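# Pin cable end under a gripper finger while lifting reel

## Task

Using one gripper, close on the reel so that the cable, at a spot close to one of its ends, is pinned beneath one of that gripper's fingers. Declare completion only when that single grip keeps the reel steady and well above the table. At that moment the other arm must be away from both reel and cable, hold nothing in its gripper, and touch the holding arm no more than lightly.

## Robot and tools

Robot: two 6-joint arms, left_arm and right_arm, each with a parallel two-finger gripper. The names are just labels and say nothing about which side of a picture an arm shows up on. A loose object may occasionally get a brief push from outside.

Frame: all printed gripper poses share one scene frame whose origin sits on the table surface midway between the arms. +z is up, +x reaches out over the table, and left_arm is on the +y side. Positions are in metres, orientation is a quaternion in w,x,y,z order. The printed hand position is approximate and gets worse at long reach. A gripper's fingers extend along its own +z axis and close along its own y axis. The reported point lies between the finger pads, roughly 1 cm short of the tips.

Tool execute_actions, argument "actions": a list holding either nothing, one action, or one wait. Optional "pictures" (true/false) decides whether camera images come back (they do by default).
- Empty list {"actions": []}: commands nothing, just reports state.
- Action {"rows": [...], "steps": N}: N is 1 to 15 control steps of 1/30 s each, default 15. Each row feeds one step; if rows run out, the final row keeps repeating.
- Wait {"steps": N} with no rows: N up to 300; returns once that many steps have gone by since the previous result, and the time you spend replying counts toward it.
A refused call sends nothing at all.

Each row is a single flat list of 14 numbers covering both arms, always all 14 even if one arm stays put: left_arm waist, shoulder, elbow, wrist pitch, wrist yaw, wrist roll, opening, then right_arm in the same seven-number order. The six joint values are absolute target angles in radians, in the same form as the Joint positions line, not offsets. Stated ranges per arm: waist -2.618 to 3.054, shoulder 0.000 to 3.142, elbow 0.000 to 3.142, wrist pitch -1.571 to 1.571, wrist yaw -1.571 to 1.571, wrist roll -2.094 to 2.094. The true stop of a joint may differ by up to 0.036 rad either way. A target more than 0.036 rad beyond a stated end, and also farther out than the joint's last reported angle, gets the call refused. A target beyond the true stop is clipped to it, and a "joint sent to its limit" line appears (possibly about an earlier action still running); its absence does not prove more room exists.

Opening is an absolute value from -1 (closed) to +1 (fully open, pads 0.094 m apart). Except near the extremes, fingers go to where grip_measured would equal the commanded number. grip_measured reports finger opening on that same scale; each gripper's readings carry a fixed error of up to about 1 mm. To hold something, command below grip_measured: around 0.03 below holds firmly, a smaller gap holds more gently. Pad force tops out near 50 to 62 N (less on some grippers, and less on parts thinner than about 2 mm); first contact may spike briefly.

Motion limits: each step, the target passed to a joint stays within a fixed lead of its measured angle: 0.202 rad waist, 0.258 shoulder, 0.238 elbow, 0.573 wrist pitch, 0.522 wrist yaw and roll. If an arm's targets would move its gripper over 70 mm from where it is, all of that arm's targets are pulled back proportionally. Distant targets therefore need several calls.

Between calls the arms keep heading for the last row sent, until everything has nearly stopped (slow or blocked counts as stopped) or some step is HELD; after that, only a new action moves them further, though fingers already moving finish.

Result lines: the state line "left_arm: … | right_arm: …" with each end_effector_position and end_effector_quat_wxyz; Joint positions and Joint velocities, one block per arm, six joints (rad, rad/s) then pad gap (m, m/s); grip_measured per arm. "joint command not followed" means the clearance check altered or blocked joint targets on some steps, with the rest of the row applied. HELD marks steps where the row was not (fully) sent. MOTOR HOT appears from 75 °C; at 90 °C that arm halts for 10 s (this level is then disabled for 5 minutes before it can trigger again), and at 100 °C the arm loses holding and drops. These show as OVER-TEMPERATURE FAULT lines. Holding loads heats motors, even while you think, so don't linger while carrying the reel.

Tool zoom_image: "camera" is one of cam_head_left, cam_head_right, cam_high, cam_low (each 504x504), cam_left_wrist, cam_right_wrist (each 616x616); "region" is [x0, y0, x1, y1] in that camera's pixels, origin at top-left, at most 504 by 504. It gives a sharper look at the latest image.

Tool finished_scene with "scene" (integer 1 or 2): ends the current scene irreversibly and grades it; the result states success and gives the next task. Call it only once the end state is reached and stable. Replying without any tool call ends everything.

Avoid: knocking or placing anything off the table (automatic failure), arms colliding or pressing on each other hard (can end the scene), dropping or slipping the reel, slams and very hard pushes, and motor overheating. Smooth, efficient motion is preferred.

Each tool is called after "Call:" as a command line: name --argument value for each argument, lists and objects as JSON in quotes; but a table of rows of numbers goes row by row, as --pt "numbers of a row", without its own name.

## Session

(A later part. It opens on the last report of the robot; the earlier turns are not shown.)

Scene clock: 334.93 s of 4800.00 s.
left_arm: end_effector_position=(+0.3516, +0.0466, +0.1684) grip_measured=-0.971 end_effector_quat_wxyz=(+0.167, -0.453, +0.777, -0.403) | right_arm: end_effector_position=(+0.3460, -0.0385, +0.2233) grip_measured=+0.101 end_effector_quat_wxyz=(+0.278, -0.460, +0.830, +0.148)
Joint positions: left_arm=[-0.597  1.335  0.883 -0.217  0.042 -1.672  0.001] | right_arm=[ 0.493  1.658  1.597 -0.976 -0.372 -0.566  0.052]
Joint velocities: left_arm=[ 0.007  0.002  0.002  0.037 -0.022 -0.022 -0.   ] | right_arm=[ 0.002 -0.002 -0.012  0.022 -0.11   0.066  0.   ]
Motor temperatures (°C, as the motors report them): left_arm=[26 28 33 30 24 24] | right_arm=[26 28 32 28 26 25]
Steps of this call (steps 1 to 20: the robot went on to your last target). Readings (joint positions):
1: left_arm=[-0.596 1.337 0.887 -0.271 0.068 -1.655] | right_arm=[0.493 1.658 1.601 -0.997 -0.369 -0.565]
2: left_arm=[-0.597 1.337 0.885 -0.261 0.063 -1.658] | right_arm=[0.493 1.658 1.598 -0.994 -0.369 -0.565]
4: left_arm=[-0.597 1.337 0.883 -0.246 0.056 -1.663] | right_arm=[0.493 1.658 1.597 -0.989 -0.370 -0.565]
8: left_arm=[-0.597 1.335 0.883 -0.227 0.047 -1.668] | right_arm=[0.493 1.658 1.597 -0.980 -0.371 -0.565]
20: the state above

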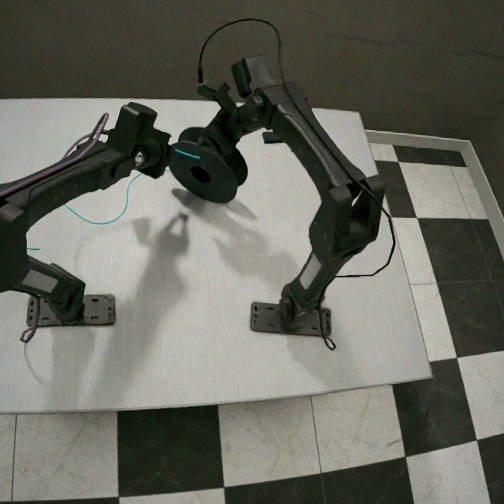

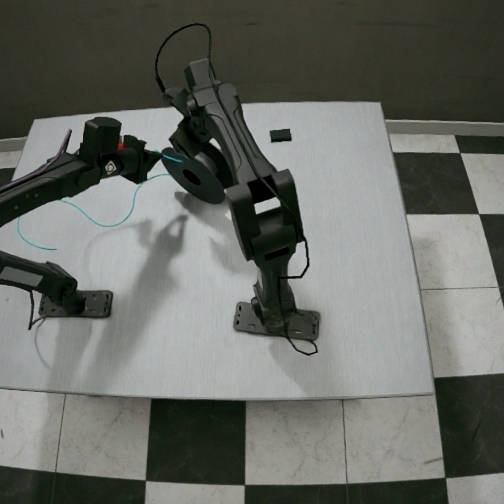

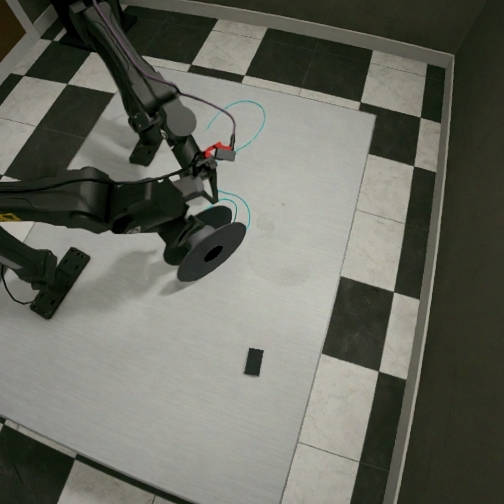

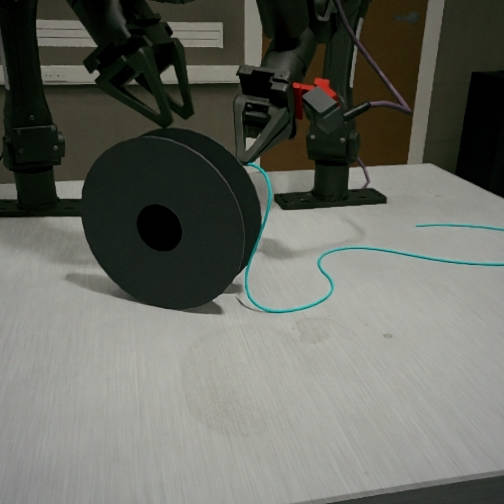

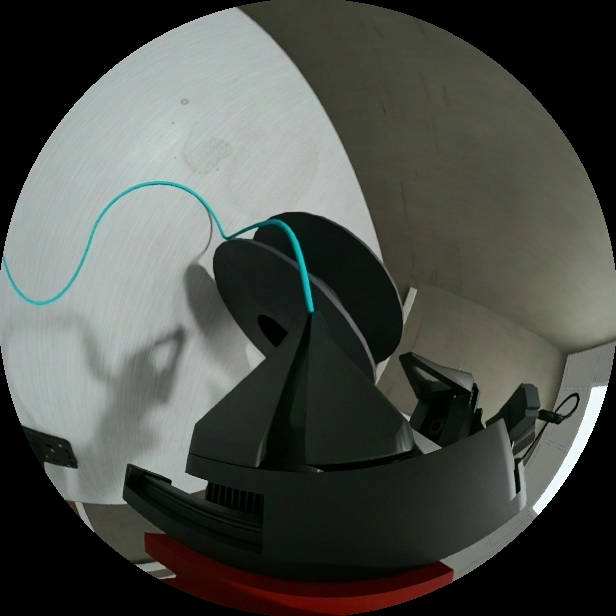

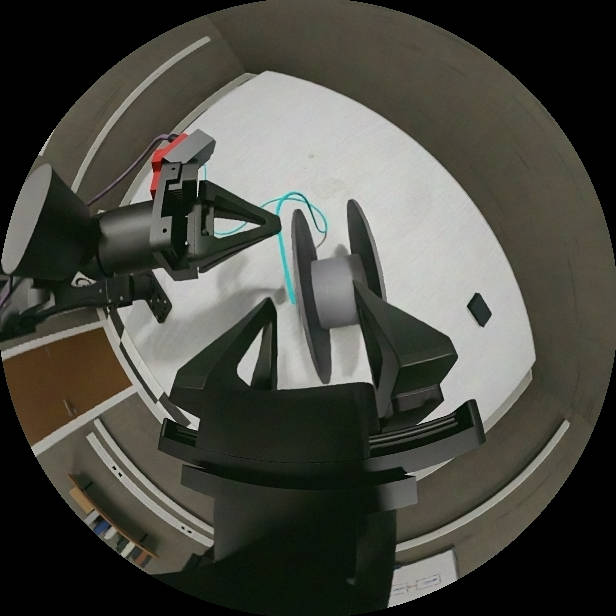

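Call:
execute_actions --actions '[]'

Scene clock: 338.70 s of 4800.00 s.
left_arm: end_effector_position=(+0.3517, +0.0466, +0.1685) grip_measured=-0.971 end_effector_quat_wxyz=(+0.168, -0.454, +0.777, -0.403) | right_arm: end_effector_position=(+0.3460, -0.0385, +0.2233) grip_measured=+0.101 end_effector_quat_wxyz=(+0.278, -0.460, +0.830, +0.148)
Joint positions: left_arm=[-0.597  1.335  0.883 -0.216  0.042 -1.672  0.001] | right_arm=[ 0.493  1.658  1.597 -0.976 -0.372 -0.566  0.052]
Joint velocities: left_arm=[ 0.032 -0.012  0.007  0.051  0.007  0.051 -0.   ] | right_arm=[-0.002  0.002  0.007 -0.051 -0.081 -0.022 -0.001]
Motor temperatures (°C, as the motors report them): left_arm=[26 28 32 31 24 24] | right_arm=[26 29 31 28 26 25]
Steps of this call (steps 1 to 15: the robot went on to your last target; steps 16 to 113: nothing new was sent). Readings (joint positions):
1: left_arm=[-0.597 1.335 0.883 -0.217 0.042 -1.672] | right_arm=[0.493 1.658 1.597 -0.976 -0.372 -0.566]
2: left_arm=[-0.597 1.335 0.883 -0.216 0.042 -1.672] | right_arm=[0.493 1.658 1.597 -0.976 -0.372 -0.566]
4: left_arm=[-0.597 1.335 0.883 -0.216 0.042 -1.672] | right_arm=[0.493 1.658 1.597 -0.976 -0.372 -0.566]
8: left_arm=[-0.597 1.335 0.883 -0.216 0.042 -1.672] | right_arm=[0.493 1.658 1.597 -0.976 -0.372 -0.566]
113: the state above
All arms were judged still, so your last target was given up. Only a new action makes them travel on or press farther. Fingers that are still opening or closing keep moving.

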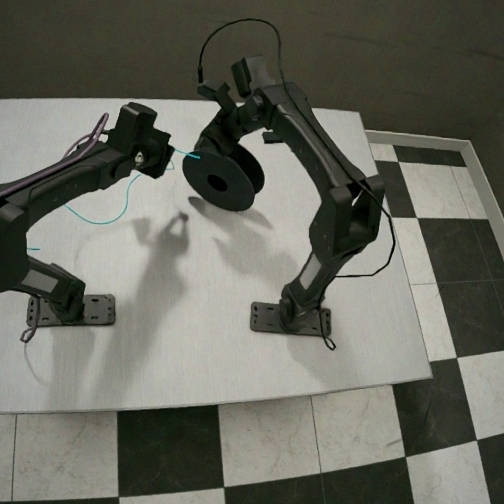

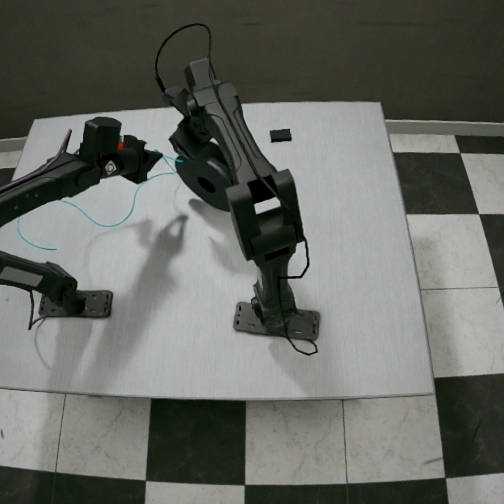

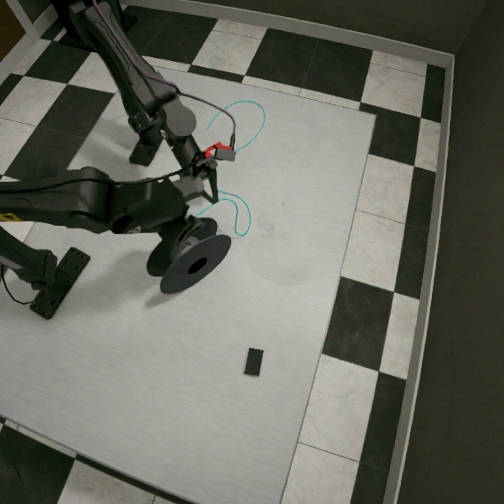

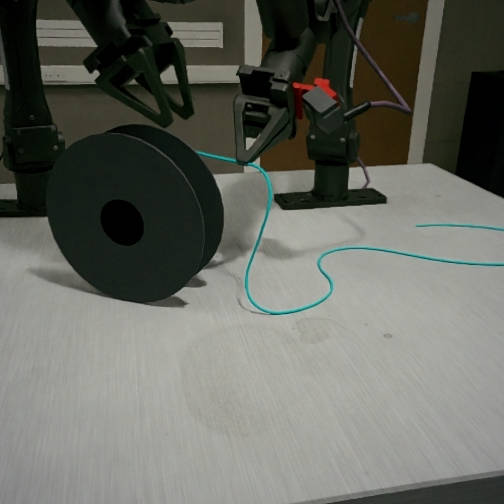

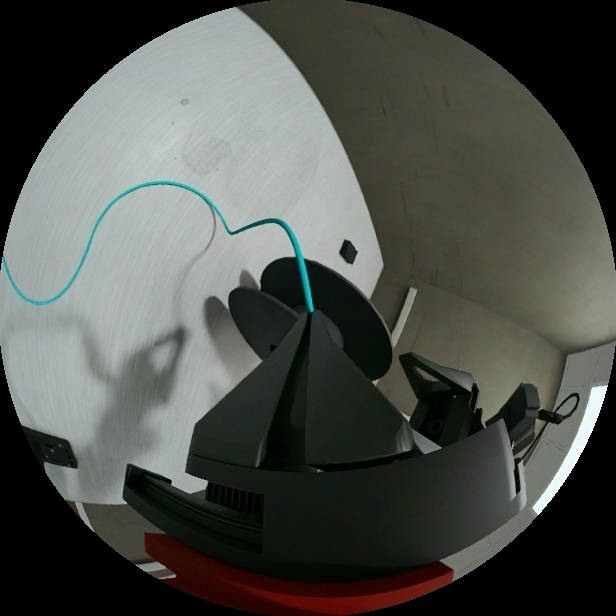

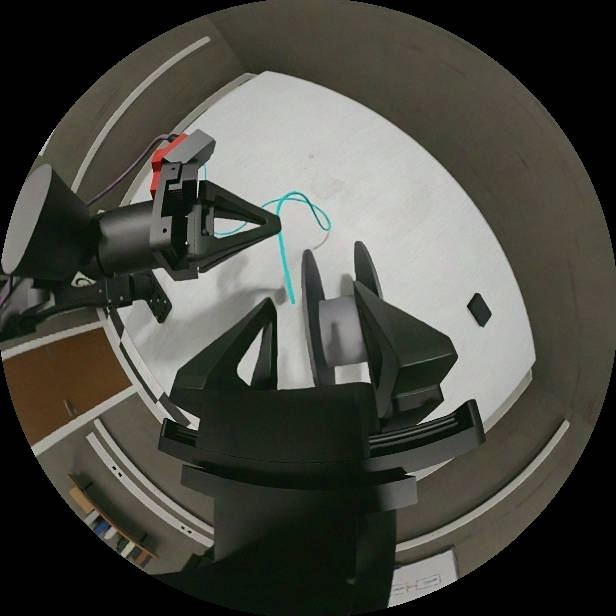

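Call:
execute_actions --actions '[]'

Scene clock: 351.03 s of 4800.00 s.
left_arm: end_effector_position=(+0.3517, +0.0465, +0.1686) grip_measured=-0.971 end_effector_quat_wxyz=(+0.168, -0.454, +0.777, -0.403) | right_arm: end_effector_position=(+0.3460, -0.0385, +0.2233) grip_measured=+0.101 end_effector_quat_wxyz=(+0.278, -0.460, +0.830, +0.148)
Joint positions: left_arm=[-0.597  1.335  0.883 -0.216  0.042 -1.672  0.001] | right_arm=[ 0.493  1.658  1.597 -0.976 -0.372 -0.566  0.052]
Joint velocities: left_arm=[ 0.012  0.002 -0.007 -0.007 -0.022 -0.022 -0.   ] | right_arm=[-0.002 -0.007 -0.007 -0.022  0.007 -0.022 -0.001]
Motor temperatures (°C, as the motors report them): left_arm=[26 28 32 32 24 24] | right_arm=[26 30 31 28 26 25]
Steps of this call (steps 1 to 210: nothing new was sent; then 5.33 s passed at rest). Readings (joint positions):
1: left_arm=[-0.597 1.335 0.883 -0.216 0.042 -1.672] | right_arm=[0.493 1.658 1.597 -0.976 -0.372 -0.566]
2: left_arm=[-0.597 1.335 0.883 -0.216 0.042 -1.672] | right_arm=[0.493 1.658 1.597 -0.976 -0.372 -0.566]
4: left_arm=[-0.597 1.335 0.883 -0.216 0.042 -1.672] | right_arm=[0.493 1.658 1.597 -0.976 -0.372 -0.566]
8: left_arm=[-0.597 1.335 0.883 -0.216 0.042 -1.672] | right_arm=[0.493 1.658 1.597 -0.976 -0.372 -0.566]
210: the state above

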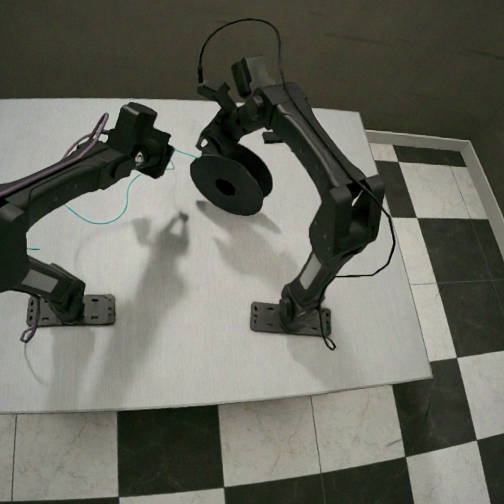

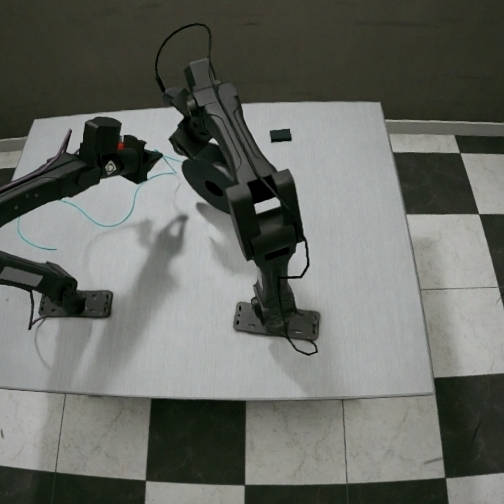

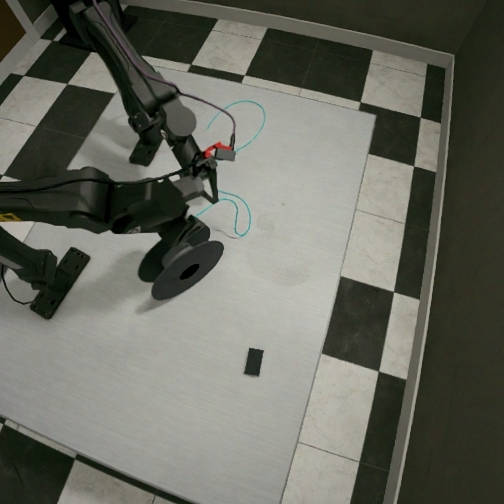

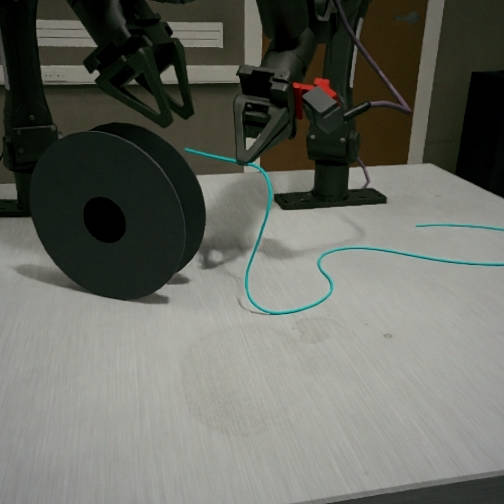

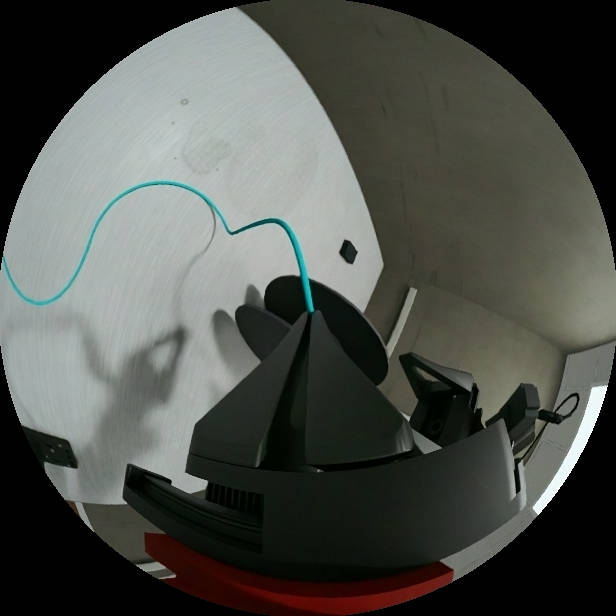

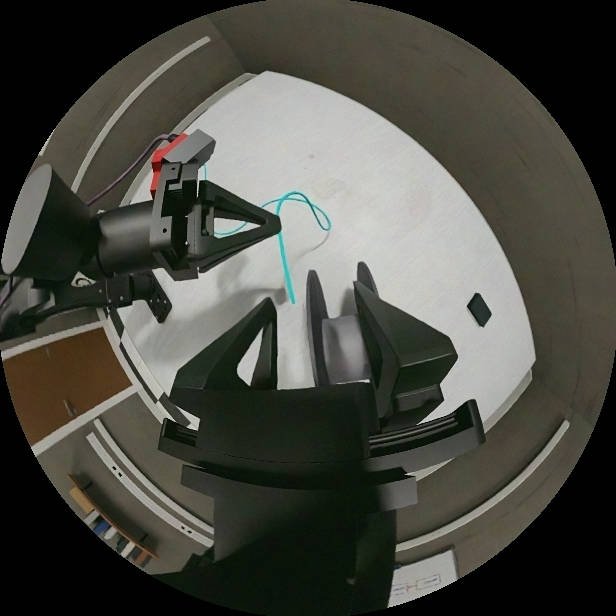

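Call:
execute_actions --actions '[{"rows": [[-0.604,1.307,0.87,-0.19,0.027,-1.673,-0.985,0.484,1.632,1.576,-0.975,-0.39,-0.576,0.1],[-0.604,1.307,0.87,-0.19,0.027,-1.673,-0.985,0.48,1.626,1.568,-0.975,-0.392,-0.58,0.1],[-0.604,1.307,0.87,-0.19,0.027,-1.673,-0.985,0.474,1.617,1.556,-0.974,-0.395,-0.586,0.1],[-0.604,1.307,0.87,-0.19,0.027,-1.673,-0.985,0.466,1.605,1.54,-0.973,-0.399,-0.594,0.1],[-0.604,1.307,0.87,-0.19,0.027,-1.673,-0.985,0.457,1.591,1.521,-0.972,-0.403,-0.604,0.1],[-0.604,1.307,0.87,-0.19,0.027,-1.673,-0.985,0.447,1.575,1.5,-0.971,-0.408,-0.615,0.1],[-0.604,1.307,0.87,-0.19,0.027,-1.673,-0.985,0.436,1.558,1.478,-0.97,-0.414,-0.627,0.1],[-0.604,1.307,0.87,-0.19,0.027,-1.673,-0.985,0.424,1.54,1.455,-0.969,-0.42,-0.639,0.1],[-0.604,1.307,0.87,-0.19,0.027,-1.673,-0.985,0.412,1.522,1.432,-0.968,-0.426,-0.652,0.1],[-0.604,1.307,0.87,-0.19,0.027,-1.673,-0.985,0.4,1.504,1.409,-0.967,-0.432,-0.665,0.1],[-0.604,1.307,0.87,-0.19,0.027,-1.673,-0.985,0.388,1.486,1.386,-0.966,-0.438,-0.678,0.1],[-0.604,1.307,0.87,-0.19,0.027,-1.673,-0.985,0.376,1.468,1.363,-0.965,-0.444,-0.691,0.1],[-0.604,1.307,0.87,-0.19,0.027,-1.673,-0.985,0.364,1.45,1.34,-0.964,-0.45,-0.704,0.1],[-0.604,1.307,0.87,-0.19,0.027,-1.673,-0.985,0.352,1.433,1.317,-0.963,-0.456,-0.717,0.1],[-0.604,1.307,0.87,-0.19,0.027,-1.673,-0.985,0.34,1.416,1.294,-0.962,-0.462,-0.729,0.1]], "steps": 15}]' --pictures false

Call:
execute_actions --actions '[{"rows": [[-0.604,1.307,0.87,-0.19,0.027,-1.673,-0.985,0.328,1.4,1.271,-0.96,-0.467,-0.741,0.1],[-0.604,1.307,0.87,-0.19,0.027,-1.673,-0.985,0.316,1.385,1.249,-0.958,-0.472,-0.752,0.1],[-0.604,1.307,0.87,-0.19,0.027,-1.673,-0.985,0.305,1.371,1.228,-0.955,-0.477,-0.762,0.1],[-0.604,1.307,0.87,-0.19,0.027,-1.673,-0.985,0.294,1.358,1.208,-0.952,-0.481,-0.771,0.1],[-0.604,1.307,0.87,-0.19,0.027,-1.673,-0.985,0.284,1.346,1.189,-0.948,-0.485,-0.779,0.1],[-0.606,1.308,0.87,-0.19,0.025,-1.675,-0.985,0.275,1.336,1.171,-0.943,-0.488,-0.785,0.1],[-0.61,1.31,0.87,-0.19,0.021,-1.678,-0.985,0.268,1.327,1.154,-0.937,-0.49,-0.79,0.1],[-0.616,1.312,0.87,-0.19,0.016,-1.682,-0.985,0.262,1.32,1.138,-0.93,-0.492,-0.793,0.1],[-0.624,1.315,0.87,-0.19,0.009,-1.687,-0.985,0.258,1.315,1.123,-0.921,-0.493,-0.795,0.1],[-0.634,1.319,0.87,-0.189,0.001,-1.693,-0.985,0.255,1.312,1.109,-0.911,-0.493,-0.795,0.1],[-0.646,1.323,0.87,-0.188,-0.009,-1.701,-0.985,0.254,1.31,1.095,-0.9,-0.493,-0.795,0.1],[-0.66,1.328,0.87,-0.186,-0.02,-1.71,-0.985,0.254,1.31,1.081,-0.888,-0.493,-0.795,0.1],[-0.675,1.333,0.87,-0.184,-0.032,-1.72,-0.985,0.254,1.31,1.067,-0.876,-0.493,-0.795,0.1],[-0.691,1.338,0.87,-0.181,-0.045,-1.73,-0.985,0.254,1.31,1.053,-0.864,-0.493,-0.795,0.1],[-0.708,1.344,0.87,-0.178,-0.058,-1.741,-0.985,0.254,1.31,1.04,-0.852,-0.493,-0.795,0.1]], "steps": 15}]' --pictures false

Call:
execute_actions --actions '[{"rows": [[-0.725,1.35,0.87,-0.175,-0.072,-1.752,-0.985,0.254,1.31,1.027,-0.84,-0.493,-0.795,0.1],[-0.743,1.356,0.87,-0.171,-0.086,-1.763,-0.985,0.254,1.31,1.015,-0.829,-0.493,-0.795,0.1],[-0.761,1.362,0.87,-0.167,-0.1,-1.774,-0.985,0.254,1.31,1.004,-0.819,-0.493,-0.795,0.1],[-0.779,1.369,0.87,-0.163,-0.114,-1.785,-0.985,0.254,1.31,0.994,-0.81,-0.493,-0.795,0.1],[-0.797,1.376,0.87,-0.158,-0.128,-1.796,-0.985,0.254,1.31,0.985,-0.803,-0.493,-0.795,0.1],[-0.815,1.383,0.87,-0.153,-0.142,-1.807,-0.985,0.254,1.31,0.977,-0.797,-0.493,-0.795,0.1],[-0.833,1.39,0.87,-0.148,-0.156,-1.818,-0.985,0.254,1.31,0.971,-0.793,-0.493,-0.795,0.1],[-0.851,1.397,0.87,-0.142,-0.17,-1.829,-0.985,0.254,1.31,0.966,-0.79,-0.493,-0.795,0.1],[-0.869,1.405,0.87,-0.136,-0.184,-1.84,-0.985,0.254,1.31,0.963,-0.788,-0.493,-0.795,0.1],[-0.887,1.413,0.87,-0.13,-0.198,-1.851,-0.985,0.254,1.31,0.962,-0.788,-0.493,-0.795,0.1],[-0.905,1.421,0.87,-0.124,-0.212,-1.862,-0.985,0.254,1.31,0.962,-0.788,-0.493,-0.795,0.1],[-0.922,1.429,0.87,-0.118,-0.225,-1.872,-0.985,0.254,1.31,0.962,-0.788,-0.493,-0.795,0.1],[-0.939,1.437,0.87,-0.112,-0.238,-1.882,-0.985,0.254,1.31,0.962,-0.788,-0.493,-0.795,0.1],[-0.955,1.444,0.87,-0.106,-0.25,-1.892,-0.985,0.254,1.31,0.962,-0.788,-0.493,-0.795,0.1],[-0.97,1.451,0.87,-0.1,-0.261,-1.901,-0.985,0.254,1.31,0.962,-0.788,-0.493,-0.795,0.1]], "steps": 15}]' --pictures false

Call:
execute_actions --actions '[{"rows": [[-0.984,1.458,0.87,-0.095,-0.271,-1.909,-0.985,0.254,1.31,0.962,-0.788,-0.493,-0.795,0.1],[-0.996,1.464,0.87,-0.09,-0.28,-1.916,-0.985,0.254,1.31,0.962,-0.788,-0.493,-0.795,0.1],[-1.006,1.469,0.87,-0.086,-0.287,-1.922,-0.985,0.254,1.31,0.962,-0.788,-0.493,-0.795,0.1],[-1.014,1.473,0.87,-0.083,-0.292,-1.926,-0.985,0.254,1.31,0.962,-0.788,-0.493,-0.795,0.1],[-1.02,1.475,0.87,-0.081,-0.296,-1.929,-0.985,0.254,1.31,0.962,-0.788,-0.493,-0.795,0.1],[-1.024,1.477,0.87,-0.079,-0.298,-1.931,-0.985,0.254,1.31,0.962,-0.788,-0.493,-0.795,0.1],[-1.027,1.478,0.87,-0.078,-0.3,-1.933,-0.985,0.254,1.31,0.962,-0.788,-0.493,-0.795,0.1]], "steps": 15}]'

Scene clock: 427.10 s of 4800.00 s.
left_arm: end_effector_position=(+0.3517, +0.0465, +0.1686) grip_measured=-0.971 end_effector_quat_wxyz=(+0.168, -0.454, +0.777, -0.403) | right_arm: end_effector_position=(+0.3107, -0.0911, +0.2089) grip_measured=+0.101 end_effector_quat_wxyz=(+0.281, -0.453, +0.834, +0.142)
Joint positions: left_arm=[-0.597  1.335  0.883 -0.216  0.042 -1.672  0.001] | right_arm=[ 0.365  1.465  1.353 -0.959 -0.42  -0.67   0.052]
Joint velocities: left_arm=[ 0.002  0.022 -0.007 -0.051 -0.007  0.007 -0.   ] | right_arm=[-0.33  -0.52  -0.676 -0.007 -0.095 -0.359 -0.001]
Motor temperatures (°C, as the motors report them): left_arm=[26 28 31 34 24 24] | right_arm=[26 32 31 28 26 25]
Steps of this call (steps 1 to 180: nothing new was sent; then 69.57 s passed at rest; steps 181 to 195: all 15 steps of this action). Readings (joint positions):
181: left_arm=[-0.597 1.335 0.883 -0.216 0.042 -1.672] | right_arm=[0.493 1.658 1.597 -0.976 -0.372 -0.566]
182: left_arm=[-0.597 1.335 0.883 -0.216 0.042 -1.672] | right_arm=[0.492 1.657 1.596 -0.975 -0.372 -0.567]
184: left_arm=[-0.597 1.335 0.883 -0.216 0.042 -1.672] | right_arm=[0.487 1.646 1.581 -0.970 -0.376 -0.571]
188: left_arm=[-0.597 1.335 0.883 -0.216 0.042 -1.672] | right_arm=[0.452 1.593 1.511 -0.964 -0.388 -0.596]
195: the state above

Scene clock: 427.60 s of 4800.00 s.
left_arm: end_effector_position=(+0.3396, +0.0290, +0.1693) grip_measured=-0.971 end_effector_quat_wxyz=(+0.166, -0.447, +0.780, -0.406) | right_arm: end_effector_position=(+0.2739, -0.1240, +0.1648) grip_measured=+0.101 end_effector_quat_wxyz=(+0.269, -0.454, +0.836, +0.148)
Joint positions: left_arm=[-0.672  1.335  0.883 -0.212 -0.005 -1.707  0.001] | right_arm=[ 0.261  1.33   1.083 -0.898 -0.47  -0.779  0.052]
Joint velocities: left_arm=[-0.442  0.007  0.002  0.051 -0.3   -0.198 -0.   ] | right_arm=[ 0.002  0.002 -0.432  0.374 -0.066 -0.051 -0.001]
Motor temperatures (°C, as the motors report them): left_arm=[26 28 31 35 24 24] | right_arm=[26 32 31 28 26 25]
Steps of this call (steps 1 to 15: all 15 steps of this action). Readings (joint positions):
1: left_arm=[-0.597 1.335 0.883 -0.216 0.042 -1.672] | right_arm=[0.354 1.447 1.330 -0.958 -0.426 -0.682]
2: left_arm=[-0.597 1.335 0.883 -0.216 0.042 -1.672] | right_arm=[0.342 1.431 1.308 -0.957 -0.431 -0.693]
4: left_arm=[-0.597 1.335 0.883 -0.216 0.042 -1.672] | right_arm=[0.319 1.400 1.264 -0.956 -0.441 -0.716]
8: left_arm=[-0.600 1.335 0.883 -0.216 0.038 -1.674] | right_arm=[0.280 1.354 1.186 -0.949 -0.457 -0.753]
15: the state above

Scene clock: 428.10 s of 4800.00 s.
left_arm: end_effector_position=(+0.2969, -0.0345, +0.1459) grip_measured=-0.971 end_effector_quat_wxyz=(+0.158, -0.437, +0.790, -0.400) | right_arm: end_effector_position=(+0.2711, -0.1239, +0.1383) grip_measured=+0.101 end_effector_quat_wxyz=(+0.268, -0.457, +0.835, +0.149)
Joint positions: left_arm=[-0.937  1.432  0.883 -0.149 -0.19  -1.856  0.001] | right_arm=[ 0.261  1.33   0.979 -0.799 -0.473 -0.787  0.052]
Joint velocities: left_arm=[-0.466  0.212 -0.017  0.183 -0.359 -0.33   0.001] | right_arm=[ 0.012  0.002  0.022  0.095 -0.007 -0.037  0.   ]
Motor temperatures (°C, as the motors report them): left_arm=[26 28 31 35 24 24] | right_arm=[26 32 31 28 26 25]
Steps of this call (steps 1 to 15: all 15 steps of this action). Readings (joint positions):
1: left_arm=[-0.688 1.335 0.883 -0.210 -0.015 -1.715] | right_arm=[0.261 1.330 1.069 -0.887 -0.471 -0.781]
2: left_arm=[-0.705 1.336 0.883 -0.208 -0.026 -1.724] | right_arm=[0.261 1.330 1.055 -0.877 -0.471 -0.782]
4: left_arm=[-0.741 1.345 0.883 -0.199 -0.048 -1.743] | right_arm=[0.261 1.330 1.030 -0.857 -0.472 -0.784]
8: left_arm=[-0.813 1.376 0.883 -0.183 -0.098 -1.783] | right_arm=[0.261 1.330 0.993 -0.824 -0.472 -0.785]
15: the state above

Scene clock: 428.60 s of 4800.00 s.
left_arm: end_effector_position=(+0.2849, -0.0533, +0.1405) grip_measured=-0.971 end_effector_quat_wxyz=(+0.165, -0.446, +0.780, -0.407) | right_arm: end_effector_position=(+0.2729, -0.1236, +0.1392) grip_measured=+0.101 end_effector_quat_wxyz=(+0.272, -0.457, +0.834, +0.148)
Joint positions: left_arm=[-1.022  1.473  0.883 -0.104 -0.276 -1.928  0.001] | right_arm=[ 0.261  1.33   0.979 -0.79  -0.474 -0.787  0.052]
Joint velocities: left_arm=[-0.002 -0.012 -0.012  0.022 -0.051 -0.11   0.   ] | right_arm=[-0.002  0.007  0.002 -0.007  0.022  0.095 -0.001]
Motor temperatures (°C, as the motors report them): left_arm=[26 28 31 35 24 24] | right_arm=[26 32 31 28 26 25]
Steps of this call (steps 1 to 15: all 15 steps of this action). Readings (joint positions):
1: left_arm=[-0.952 1.440 0.883 -0.143 -0.202 -1.866] | right_arm=[0.261 1.330 0.979 -0.797 -0.473 -0.787]
2: left_arm=[-0.967 1.446 0.883 -0.137 -0.213 -1.876] | right_arm=[0.261 1.330 0.979 -0.795 -0.473 -0.787]
4: left_arm=[-0.993 1.459 0.883 -0.127 -0.232 -1.892] | right_arm=[0.261 1.330 0.979 -0.794 -0.474 -0.787]
8: left_arm=[-1.020 1.472 0.883 -0.114 -0.257 -1.915] | right_arm=[0.261 1.330 0.979 -0.791 -0.474 -0.787]
15: the state above

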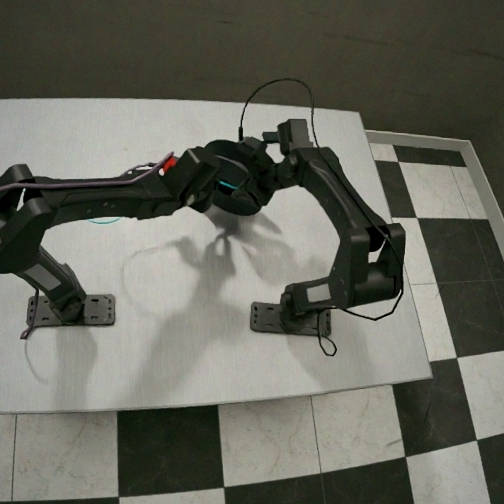

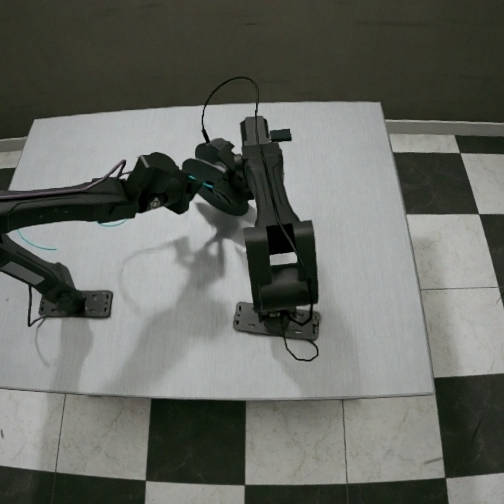

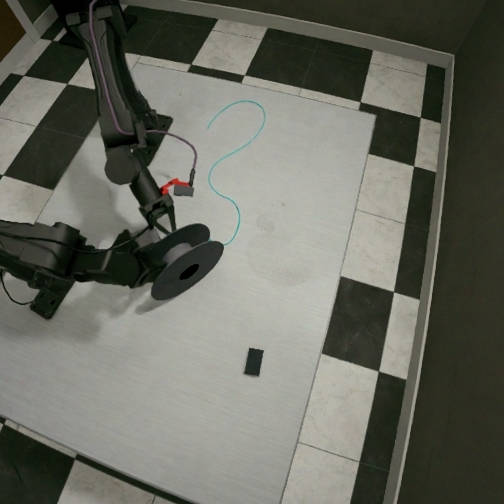

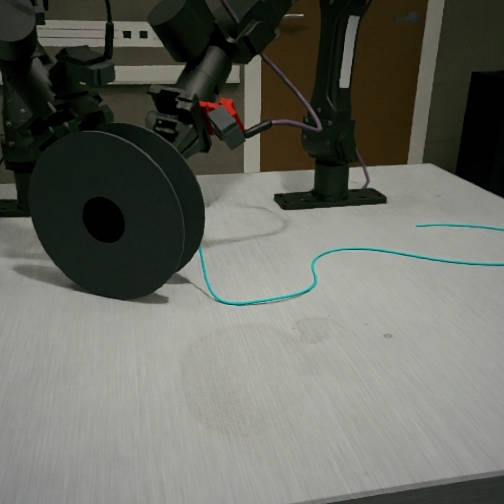

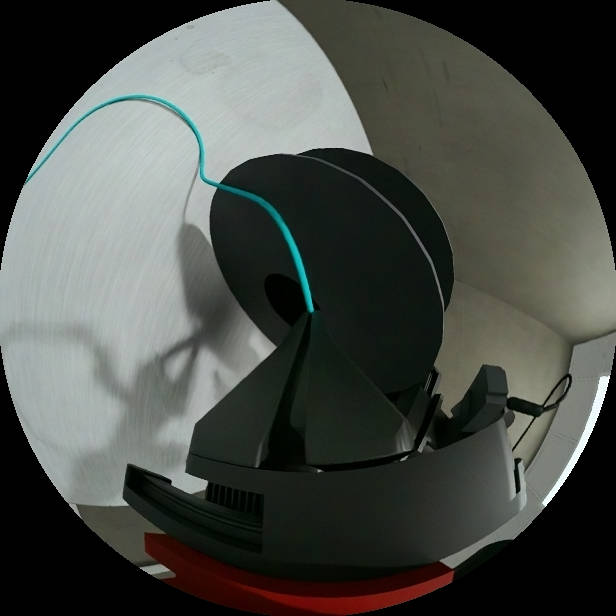

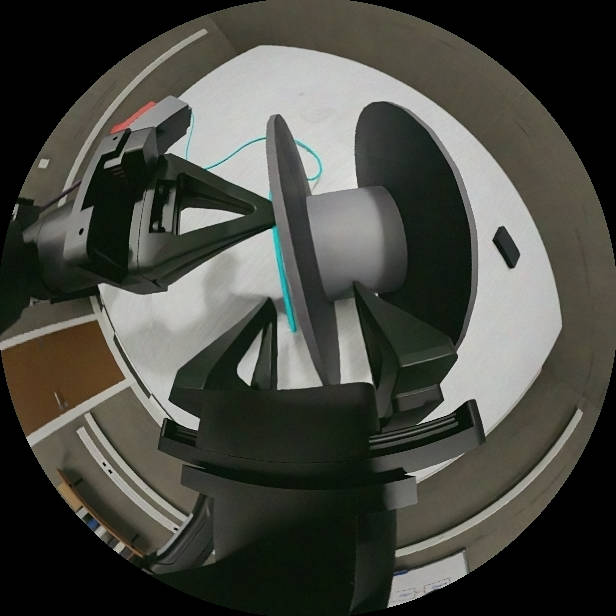

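Call:
zoom_image --camera "cam_head_left" --region '[180, 130, 290, 240]'

Call:
zoom_image --camera "cam_head_right" --region '[160, 130, 270, 240]'

Call:
zoom_image --camera "cam_right_wrist" --region '[210, 180, 430, 400]'

Region (180, 130, 290, 240) of cam_head_left's 504x504 image, scaled by 4.582, with more detail than that image has.

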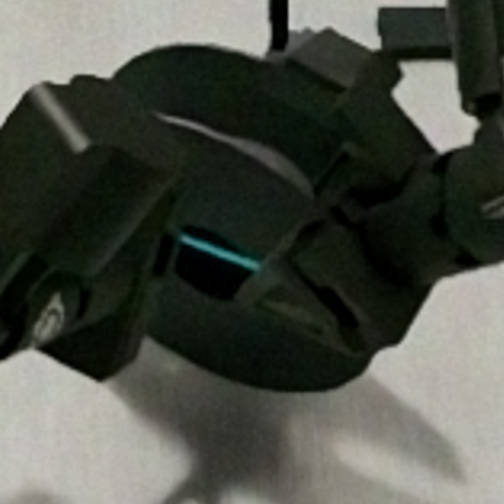

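Region (160, 130, 270, 240) of cam_head_right's 504x504 image, scaled by 4.582, with more detail than that image has.

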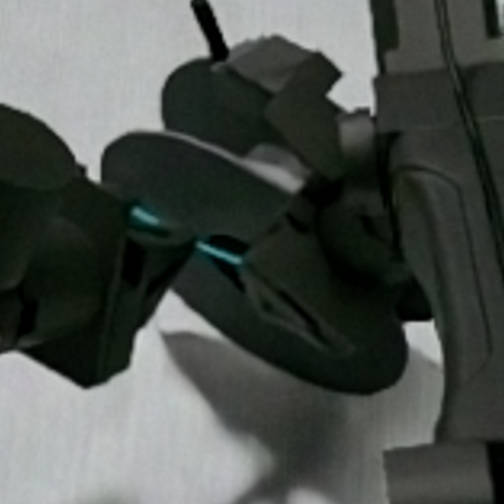

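Region (210, 180, 430, 400) of cam_right_wrist's 616x616 image, scaled by 2.291, with more detail than that image has.

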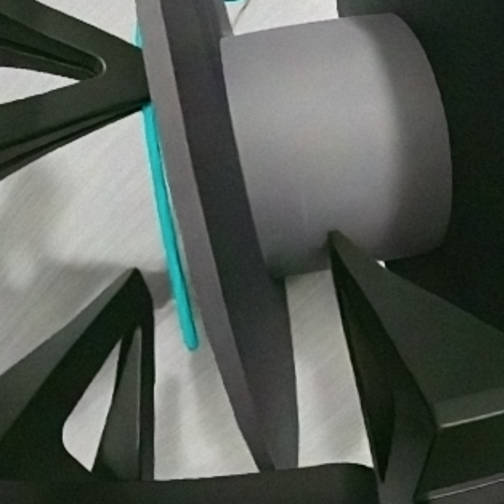

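Call:
execute_actions --actions '[{"rows": [[-1.029,1.479,0.885,-0.087,-0.302,-1.935,-0.985,0.254,1.31,0.962,-0.788,-0.493,-0.795,0.1],[-1.032,1.481,0.9,-0.096,-0.305,-1.938,-0.985,0.254,1.31,0.962,-0.788,-0.493,-0.795,0.1],[-1.036,1.483,0.913,-0.104,-0.309,-1.941,-0.985,0.254,1.31,0.962,-0.788,-0.493,-0.795,0.1],[-1.041,1.486,0.923,-0.111,-0.314,-1.945,-0.985,0.254,1.31,0.962,-0.788,-0.493,-0.795,0.1],[-1.047,1.489,0.93,-0.116,-0.319,-1.95,-0.985,0.254,1.31,0.962,-0.788,-0.493,-0.795,0.1],[-1.053,1.492,0.936,-0.12,-0.324,-1.955,-0.985,0.254,1.31,0.962,-0.788,-0.493,-0.795,0.1],[-1.059,1.496,0.942,-0.124,-0.329,-1.96,-0.985,0.254,1.31,0.962,-0.788,-0.493,-0.795,0.1],[-1.065,1.5,0.947,-0.128,-0.334,-1.964,-0.985,0.254,1.31,0.962,-0.788,-0.493,-0.795,0.1],[-1.071,1.503,0.952,-0.132,-0.339,-1.968,-0.985,0.254,1.31,0.962,-0.788,-0.493,-0.795,0.1],[-1.077,1.506,0.957,-0.135,-0.344,-1.972,-0.985,0.254,1.31,0.962,-0.788,-0.493,-0.795,0.1],[-1.082,1.509,0.962,-0.138,-0.348,-1.975,-0.985,0.254,1.31,0.962,-0.788,-0.493,-0.795,0.1],[-1.086,1.512,0.966,-0.14,-0.351,-1.978,-0.985,0.254,1.31,0.962,-0.788,-0.493,-0.795,0.1],[-1.09,1.514,0.969,-0.142,-0.353,-1.98,-0.985,0.254,1.31,0.962,-0.788,-0.493,-0.795,0.1],[-1.093,1.516,0.971,-0.143,-0.355,-1.981,-0.985,0.254,1.31,0.962,-0.788,-0.493,-0.795,0.1],[-1.094,1.517,0.973,-0.144,-0.356,-1.982,-0.985,0.254,1.31,0.962,-0.788,-0.493,-0.795,0.1]], "steps": 15}]' --pictures false

Call:
execute_actions --actions '[{"rows": [[-1.094,1.517,0.973,-0.144,-0.356,-1.982,-0.985,0.254,1.31,0.962,-0.788,-0.493,-0.795,0.07],[-1.094,1.517,0.973,-0.144,-0.356,-1.982,-0.985,0.254,1.31,0.962,-0.788,-0.493,-0.795,0.02],[-1.094,1.517,0.973,-0.144,-0.356,-1.982,-0.985,0.254,1.31,0.962,-0.788,-0.493,-0.795,-0.04],[-1.094,1.517,0.973,-0.144,-0.356,-1.982,-0.985,0.254,1.31,0.962,-0.788,-0.493,-0.795,-0.1],[-1.094,1.517,0.973,-0.144,-0.356,-1.982,-0.985,0.254,1.31,0.962,-0.788,-0.493,-0.795,-0.16],[-1.094,1.517,0.973,-0.144,-0.356,-1.982,-0.985,0.254,1.31,0.962,-0.788,-0.493,-0.795,-0.22],[-1.094,1.517,0.973,-0.144,-0.356,-1.982,-0.985,0.254,1.31,0.962,-0.788,-0.493,-0.795,-0.28],[-1.094,1.517,0.973,-0.144,-0.356,-1.982,-0.985,0.254,1.31,0.962,-0.788,-0.493,-0.795,-0.34],[-1.094,1.517,0.973,-0.144,-0.356,-1.982,-0.985,0.254,1.31,0.962,-0.788,-0.493,-0.795,-0.4],[-1.094,1.517,0.973,-0.144,-0.356,-1.982,-0.985,0.254,1.31,0.962,-0.788,-0.493,-0.795,-0.45],[-1.094,1.517,0.973,-0.144,-0.356,-1.982,-0.985,0.254,1.31,0.962,-0.788,-0.493,-0.795,-0.5],[-1.094,1.517,0.973,-0.144,-0.356,-1.982,-0.985,0.254,1.31,0.962,-0.788,-0.493,-0.795,-0.54],[-1.094,1.517,0.973,-0.144,-0.356,-1.982,-0.985,0.254,1.31,0.962,-0.788,-0.493,-0.795,-0.57],[-1.094,1.517,0.973,-0.144,-0.356,-1.982,-0.985,0.254,1.31,0.962,-0.788,-0.493,-0.795,-0.6]], "steps": 15}]'

Scene clock: 463.43 s of 4800.00 s.
left_arm: end_effector_position=(+0.2750, -0.0723, +0.1461) grip_measured=-0.971 end_effector_quat_wxyz=(+0.165, -0.446, +0.777, -0.413) | right_arm: end_effector_position=(+0.2729, -0.1235, +0.1393) grip_measured=+0.101 end_effector_quat_wxyz=(+0.272, -0.457, +0.834, +0.148)
Joint positions: left_arm=[-1.084  1.507  0.931 -0.116 -0.324 -1.971  0.001] | right_arm=[ 0.261  1.33   0.979 -0.79  -0.474 -0.787  0.052]
Joint velocities: left_arm=[-0.095  0.046  0.081 -0.022 -0.022 -0.095  0.   ] | right_arm=[-0.007 -0.007 -0.002 -0.037 -0.022  0.051 -0.001]
Motor temperatures (°C, as the motors report them): left_arm=[26 27 31 35 24 24] | right_arm=[26 30 31 28 26 25]
Steps of this call (steps 1 to 15: the robot went on to your last target; steps 16 to 200: nothing new was sent; then 27.67 s passed at rest; steps 201 to 215: all 15 steps of this action). Readings (joint positions):
201: left_arm=[-1.022 1.473 0.883 -0.100 -0.281 -1.932] | right_arm=[0.261 1.330 0.979 -0.790 -0.474 -0.787]
202: left_arm=[-1.022 1.473 0.883 -0.100 -0.282 -1.933] | right_arm=[0.261 1.330 0.979 -0.790 -0.474 -0.787]
204: left_arm=[-1.025 1.473 0.883 -0.100 -0.287 -1.936] | right_arm=[0.261 1.330 0.979 -0.790 -0.474 -0.787]
208: left_arm=[-1.046 1.483 0.896 -0.106 -0.301 -1.948] | right_arm=[0.261 1.330 0.979 -0.790 -0.474 -0.787]
215: the state above

Scene clock: 463.93 s of 4800.00 s.
left_arm: end_effector_position=(+0.2750, -0.0719, +0.1460) grip_measured=-0.971 end_effector_quat_wxyz=(+0.167, -0.450, +0.775, -0.411) | right_arm: end_effector_position=(+0.2729, -0.1234, +0.1393) grip_measured=-0.595 end_effector_quat_wxyz=(+0.272, -0.458, +0.833, +0.148)
Joint positions: left_arm=[-1.088  1.509  0.935 -0.124 -0.336 -1.981  0.001] | right_arm=[ 0.261  1.33   0.979 -0.79  -0.475 -0.787  0.019]
Joint velocities: left_arm=[ 0.017 -0.017  0.002  0.081 -0.022 -0.022 -0.001] | right_arm=[ 0.007  0.002  0.027  0.022  0.037 -0.007 -0.008]
Motor temperatures (°C, as the motors report them): left_arm=[26 27 31 35 24 24] | right_arm=[26 30 31 28 26 25]
Steps of this call (steps 1 to 15: all 15 steps of this action). Readings (joint positions):
1: left_arm=[-1.086 1.508 0.933 -0.117 -0.326 -1.973] | right_arm=[0.261 1.330 0.979 -0.790 -0.474 -0.787]
2: left_arm=[-1.088 1.509 0.934 -0.118 -0.328 -1.974] | right_arm=[0.261 1.330 0.979 -0.790 -0.474 -0.787]
4: left_arm=[-1.088 1.509 0.935 -0.120 -0.331 -1.977] | right_arm=[0.261 1.330 0.979 -0.790 -0.474 -0.787]
8: left_arm=[-1.088 1.509 0.935 -0.123 -0.335 -1.979] | right_arm=[0.261 1.330 0.979 -0.790 -0.474 -0.787]
15: the state above

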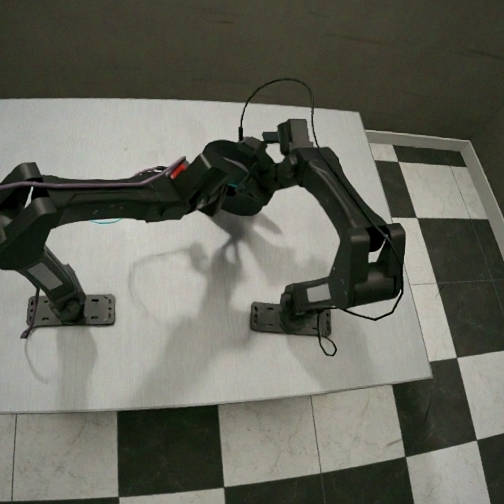

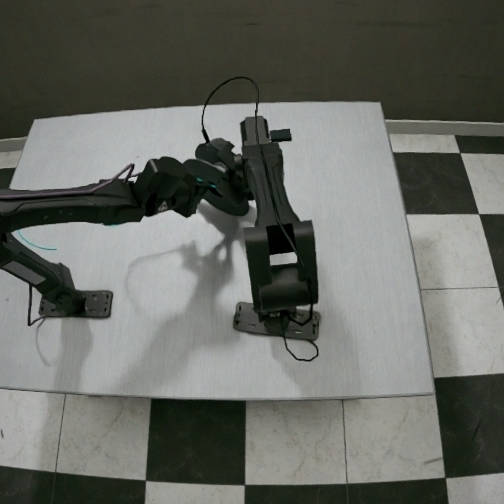

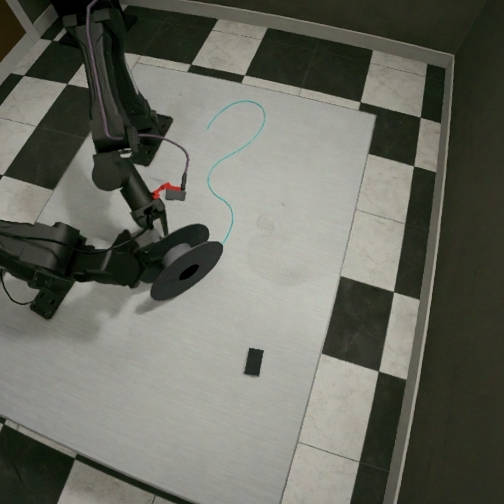

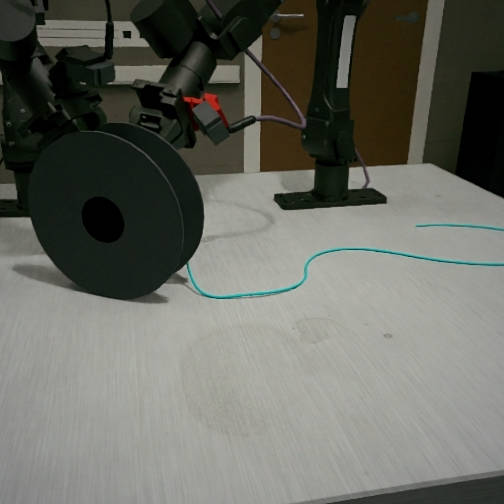

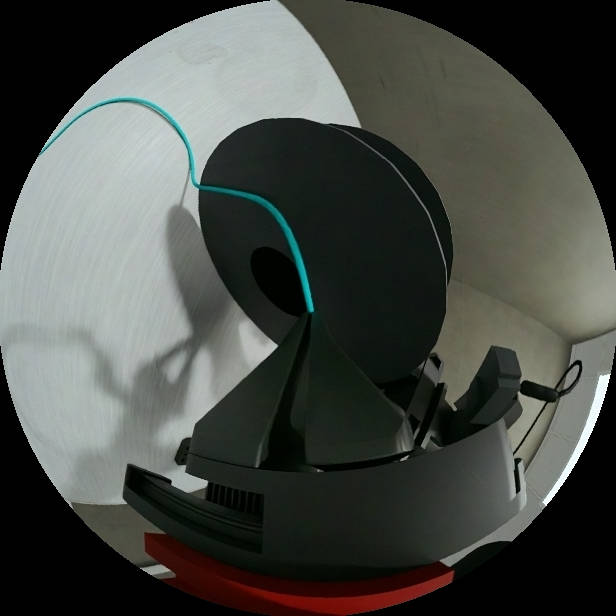

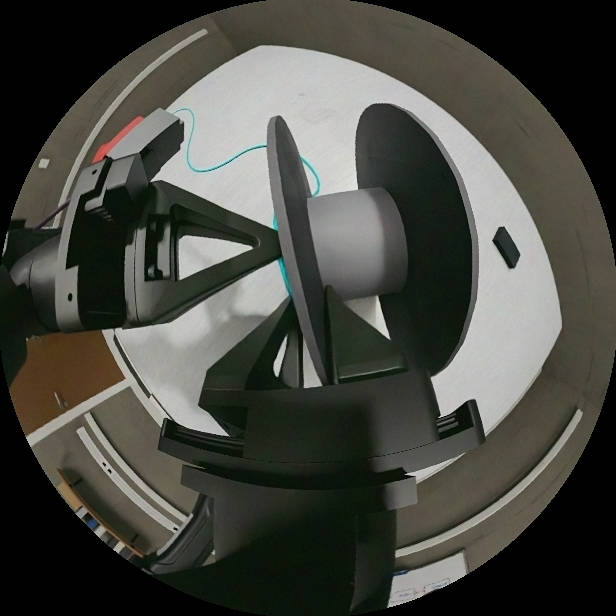

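The cable is being pushed toward the flange by the outer finger. Continuing to close.

Call:
execute_actions --actions '[{"rows": [[-1.094,1.517,0.973,-0.144,-0.356,-1.982,-0.985,0.254,1.31,0.962,-0.788,-0.493,-0.795,-0.63],[-1.094,1.517,0.973,-0.144,-0.356,-1.982,-0.985,0.254,1.31,0.962,-0.788,-0.493,-0.795,-0.66],[-1.094,1.517,0.973,-0.144,-0.356,-1.982,-0.985,0.254,1.31,0.962,-0.788,-0.493,-0.795,-0.69],[-1.094,1.517,0.973,-0.144,-0.356,-1.982,-0.985,0.254,1.31,0.962,-0.788,-0.493,-0.795,-0.72],[-1.094,1.517,0.973,-0.144,-0.356,-1.982,-0.985,0.254,1.31,0.962,-0.788,-0.493,-0.795,-0.75],[-1.094,1.517,0.973,-0.144,-0.356,-1.982,-0.985,0.254,1.31,0.962,-0.788,-0.493,-0.795,-0.78],[-1.094,1.517,0.973,-0.144,-0.356,-1.982,-0.985,0.254,1.31,0.962,-0.788,-0.493,-0.795,-0.8],[-1.094,1.517,0.973,-0.144,-0.356,-1.982,-0.985,0.254,1.31,0.962,-0.788,-0.493,-0.795,-0.82],[-1.094,1.517,0.973,-0.144,-0.356,-1.982,-0.985,0.254,1.31,0.962,-0.788,-0.493,-0.795,-0.84],[-1.094,1.517,0.973,-0.144,-0.356,-1.982,-0.985,0.254,1.31,0.962,-0.788,-0.493,-0.795,-0.86],[-1.094,1.517,0.973,-0.144,-0.356,-1.982,-0.985,0.254,1.31,0.962,-0.788,-0.493,-0.795,-0.88],[-1.094,1.517,0.973,-0.144,-0.356,-1.982,-0.985,0.254,1.31,0.962,-0.788,-0.493,-0.795,-0.9]], "steps": 15}]' --pictures false

Scene clock: 469.40 s of 4800.00 s.
left_arm: end_effector_position=(+0.2748, -0.0720, +0.1460) grip_measured=-0.971 end_effector_quat_wxyz=(+0.167, -0.450, +0.775, -0.411) | right_arm: end_effector_position=(+0.2745, -0.1230, +0.1402) grip_measured=-0.889 end_effector_quat_wxyz=(+0.276, -0.460, +0.831, +0.147)
Joint positions: left_arm=[-1.089  1.509  0.935 -0.124 -0.337 -1.981  0.001] | right_arm=[ 0.261  1.33   0.979 -0.782 -0.476 -0.791  0.005]
Joint velocities: left_arm=[-0.002 -0.017 -0.007 -0.066 -0.007  0.037 -0.   ] | right_arm=[ 0.007  0.012  0.012 -0.007 -0.081  0.051 -0.001]
Motor temperatures (°C, as the motors report them): left_arm=[26 27 32 34 24 24] | right_arm=[26 30 31 28 26 25]
Steps of this call (steps 1 to 15: the robot went on to your last target; steps 16 to 149: nothing new was sent; steps 150 to 164: all 15 steps of this action). Readings (joint positions):
150: left_arm=[-1.088 1.509 0.935 -0.124 -0.337 -1.981] | right_arm=[0.261 1.330 0.979 -0.790 -0.475 -0.787]
151: left_arm=[-1.088 1.509 0.935 -0.124 -0.337 -1.981] | right_arm=[0.261 1.330 0.979 -0.790 -0.475 -0.787]
153: left_arm=[-1.088 1.509 0.935 -0.124 -0.337 -1.981] | right_arm=[0.261 1.330 0.979 -0.789 -0.475 -0.787]
157: left_arm=[-1.088 1.509 0.935 -0.124 -0.337 -1.981] | right_arm=[0.261 1.330 0.979 -0.788 -0.475 -0.787]
164: the state above


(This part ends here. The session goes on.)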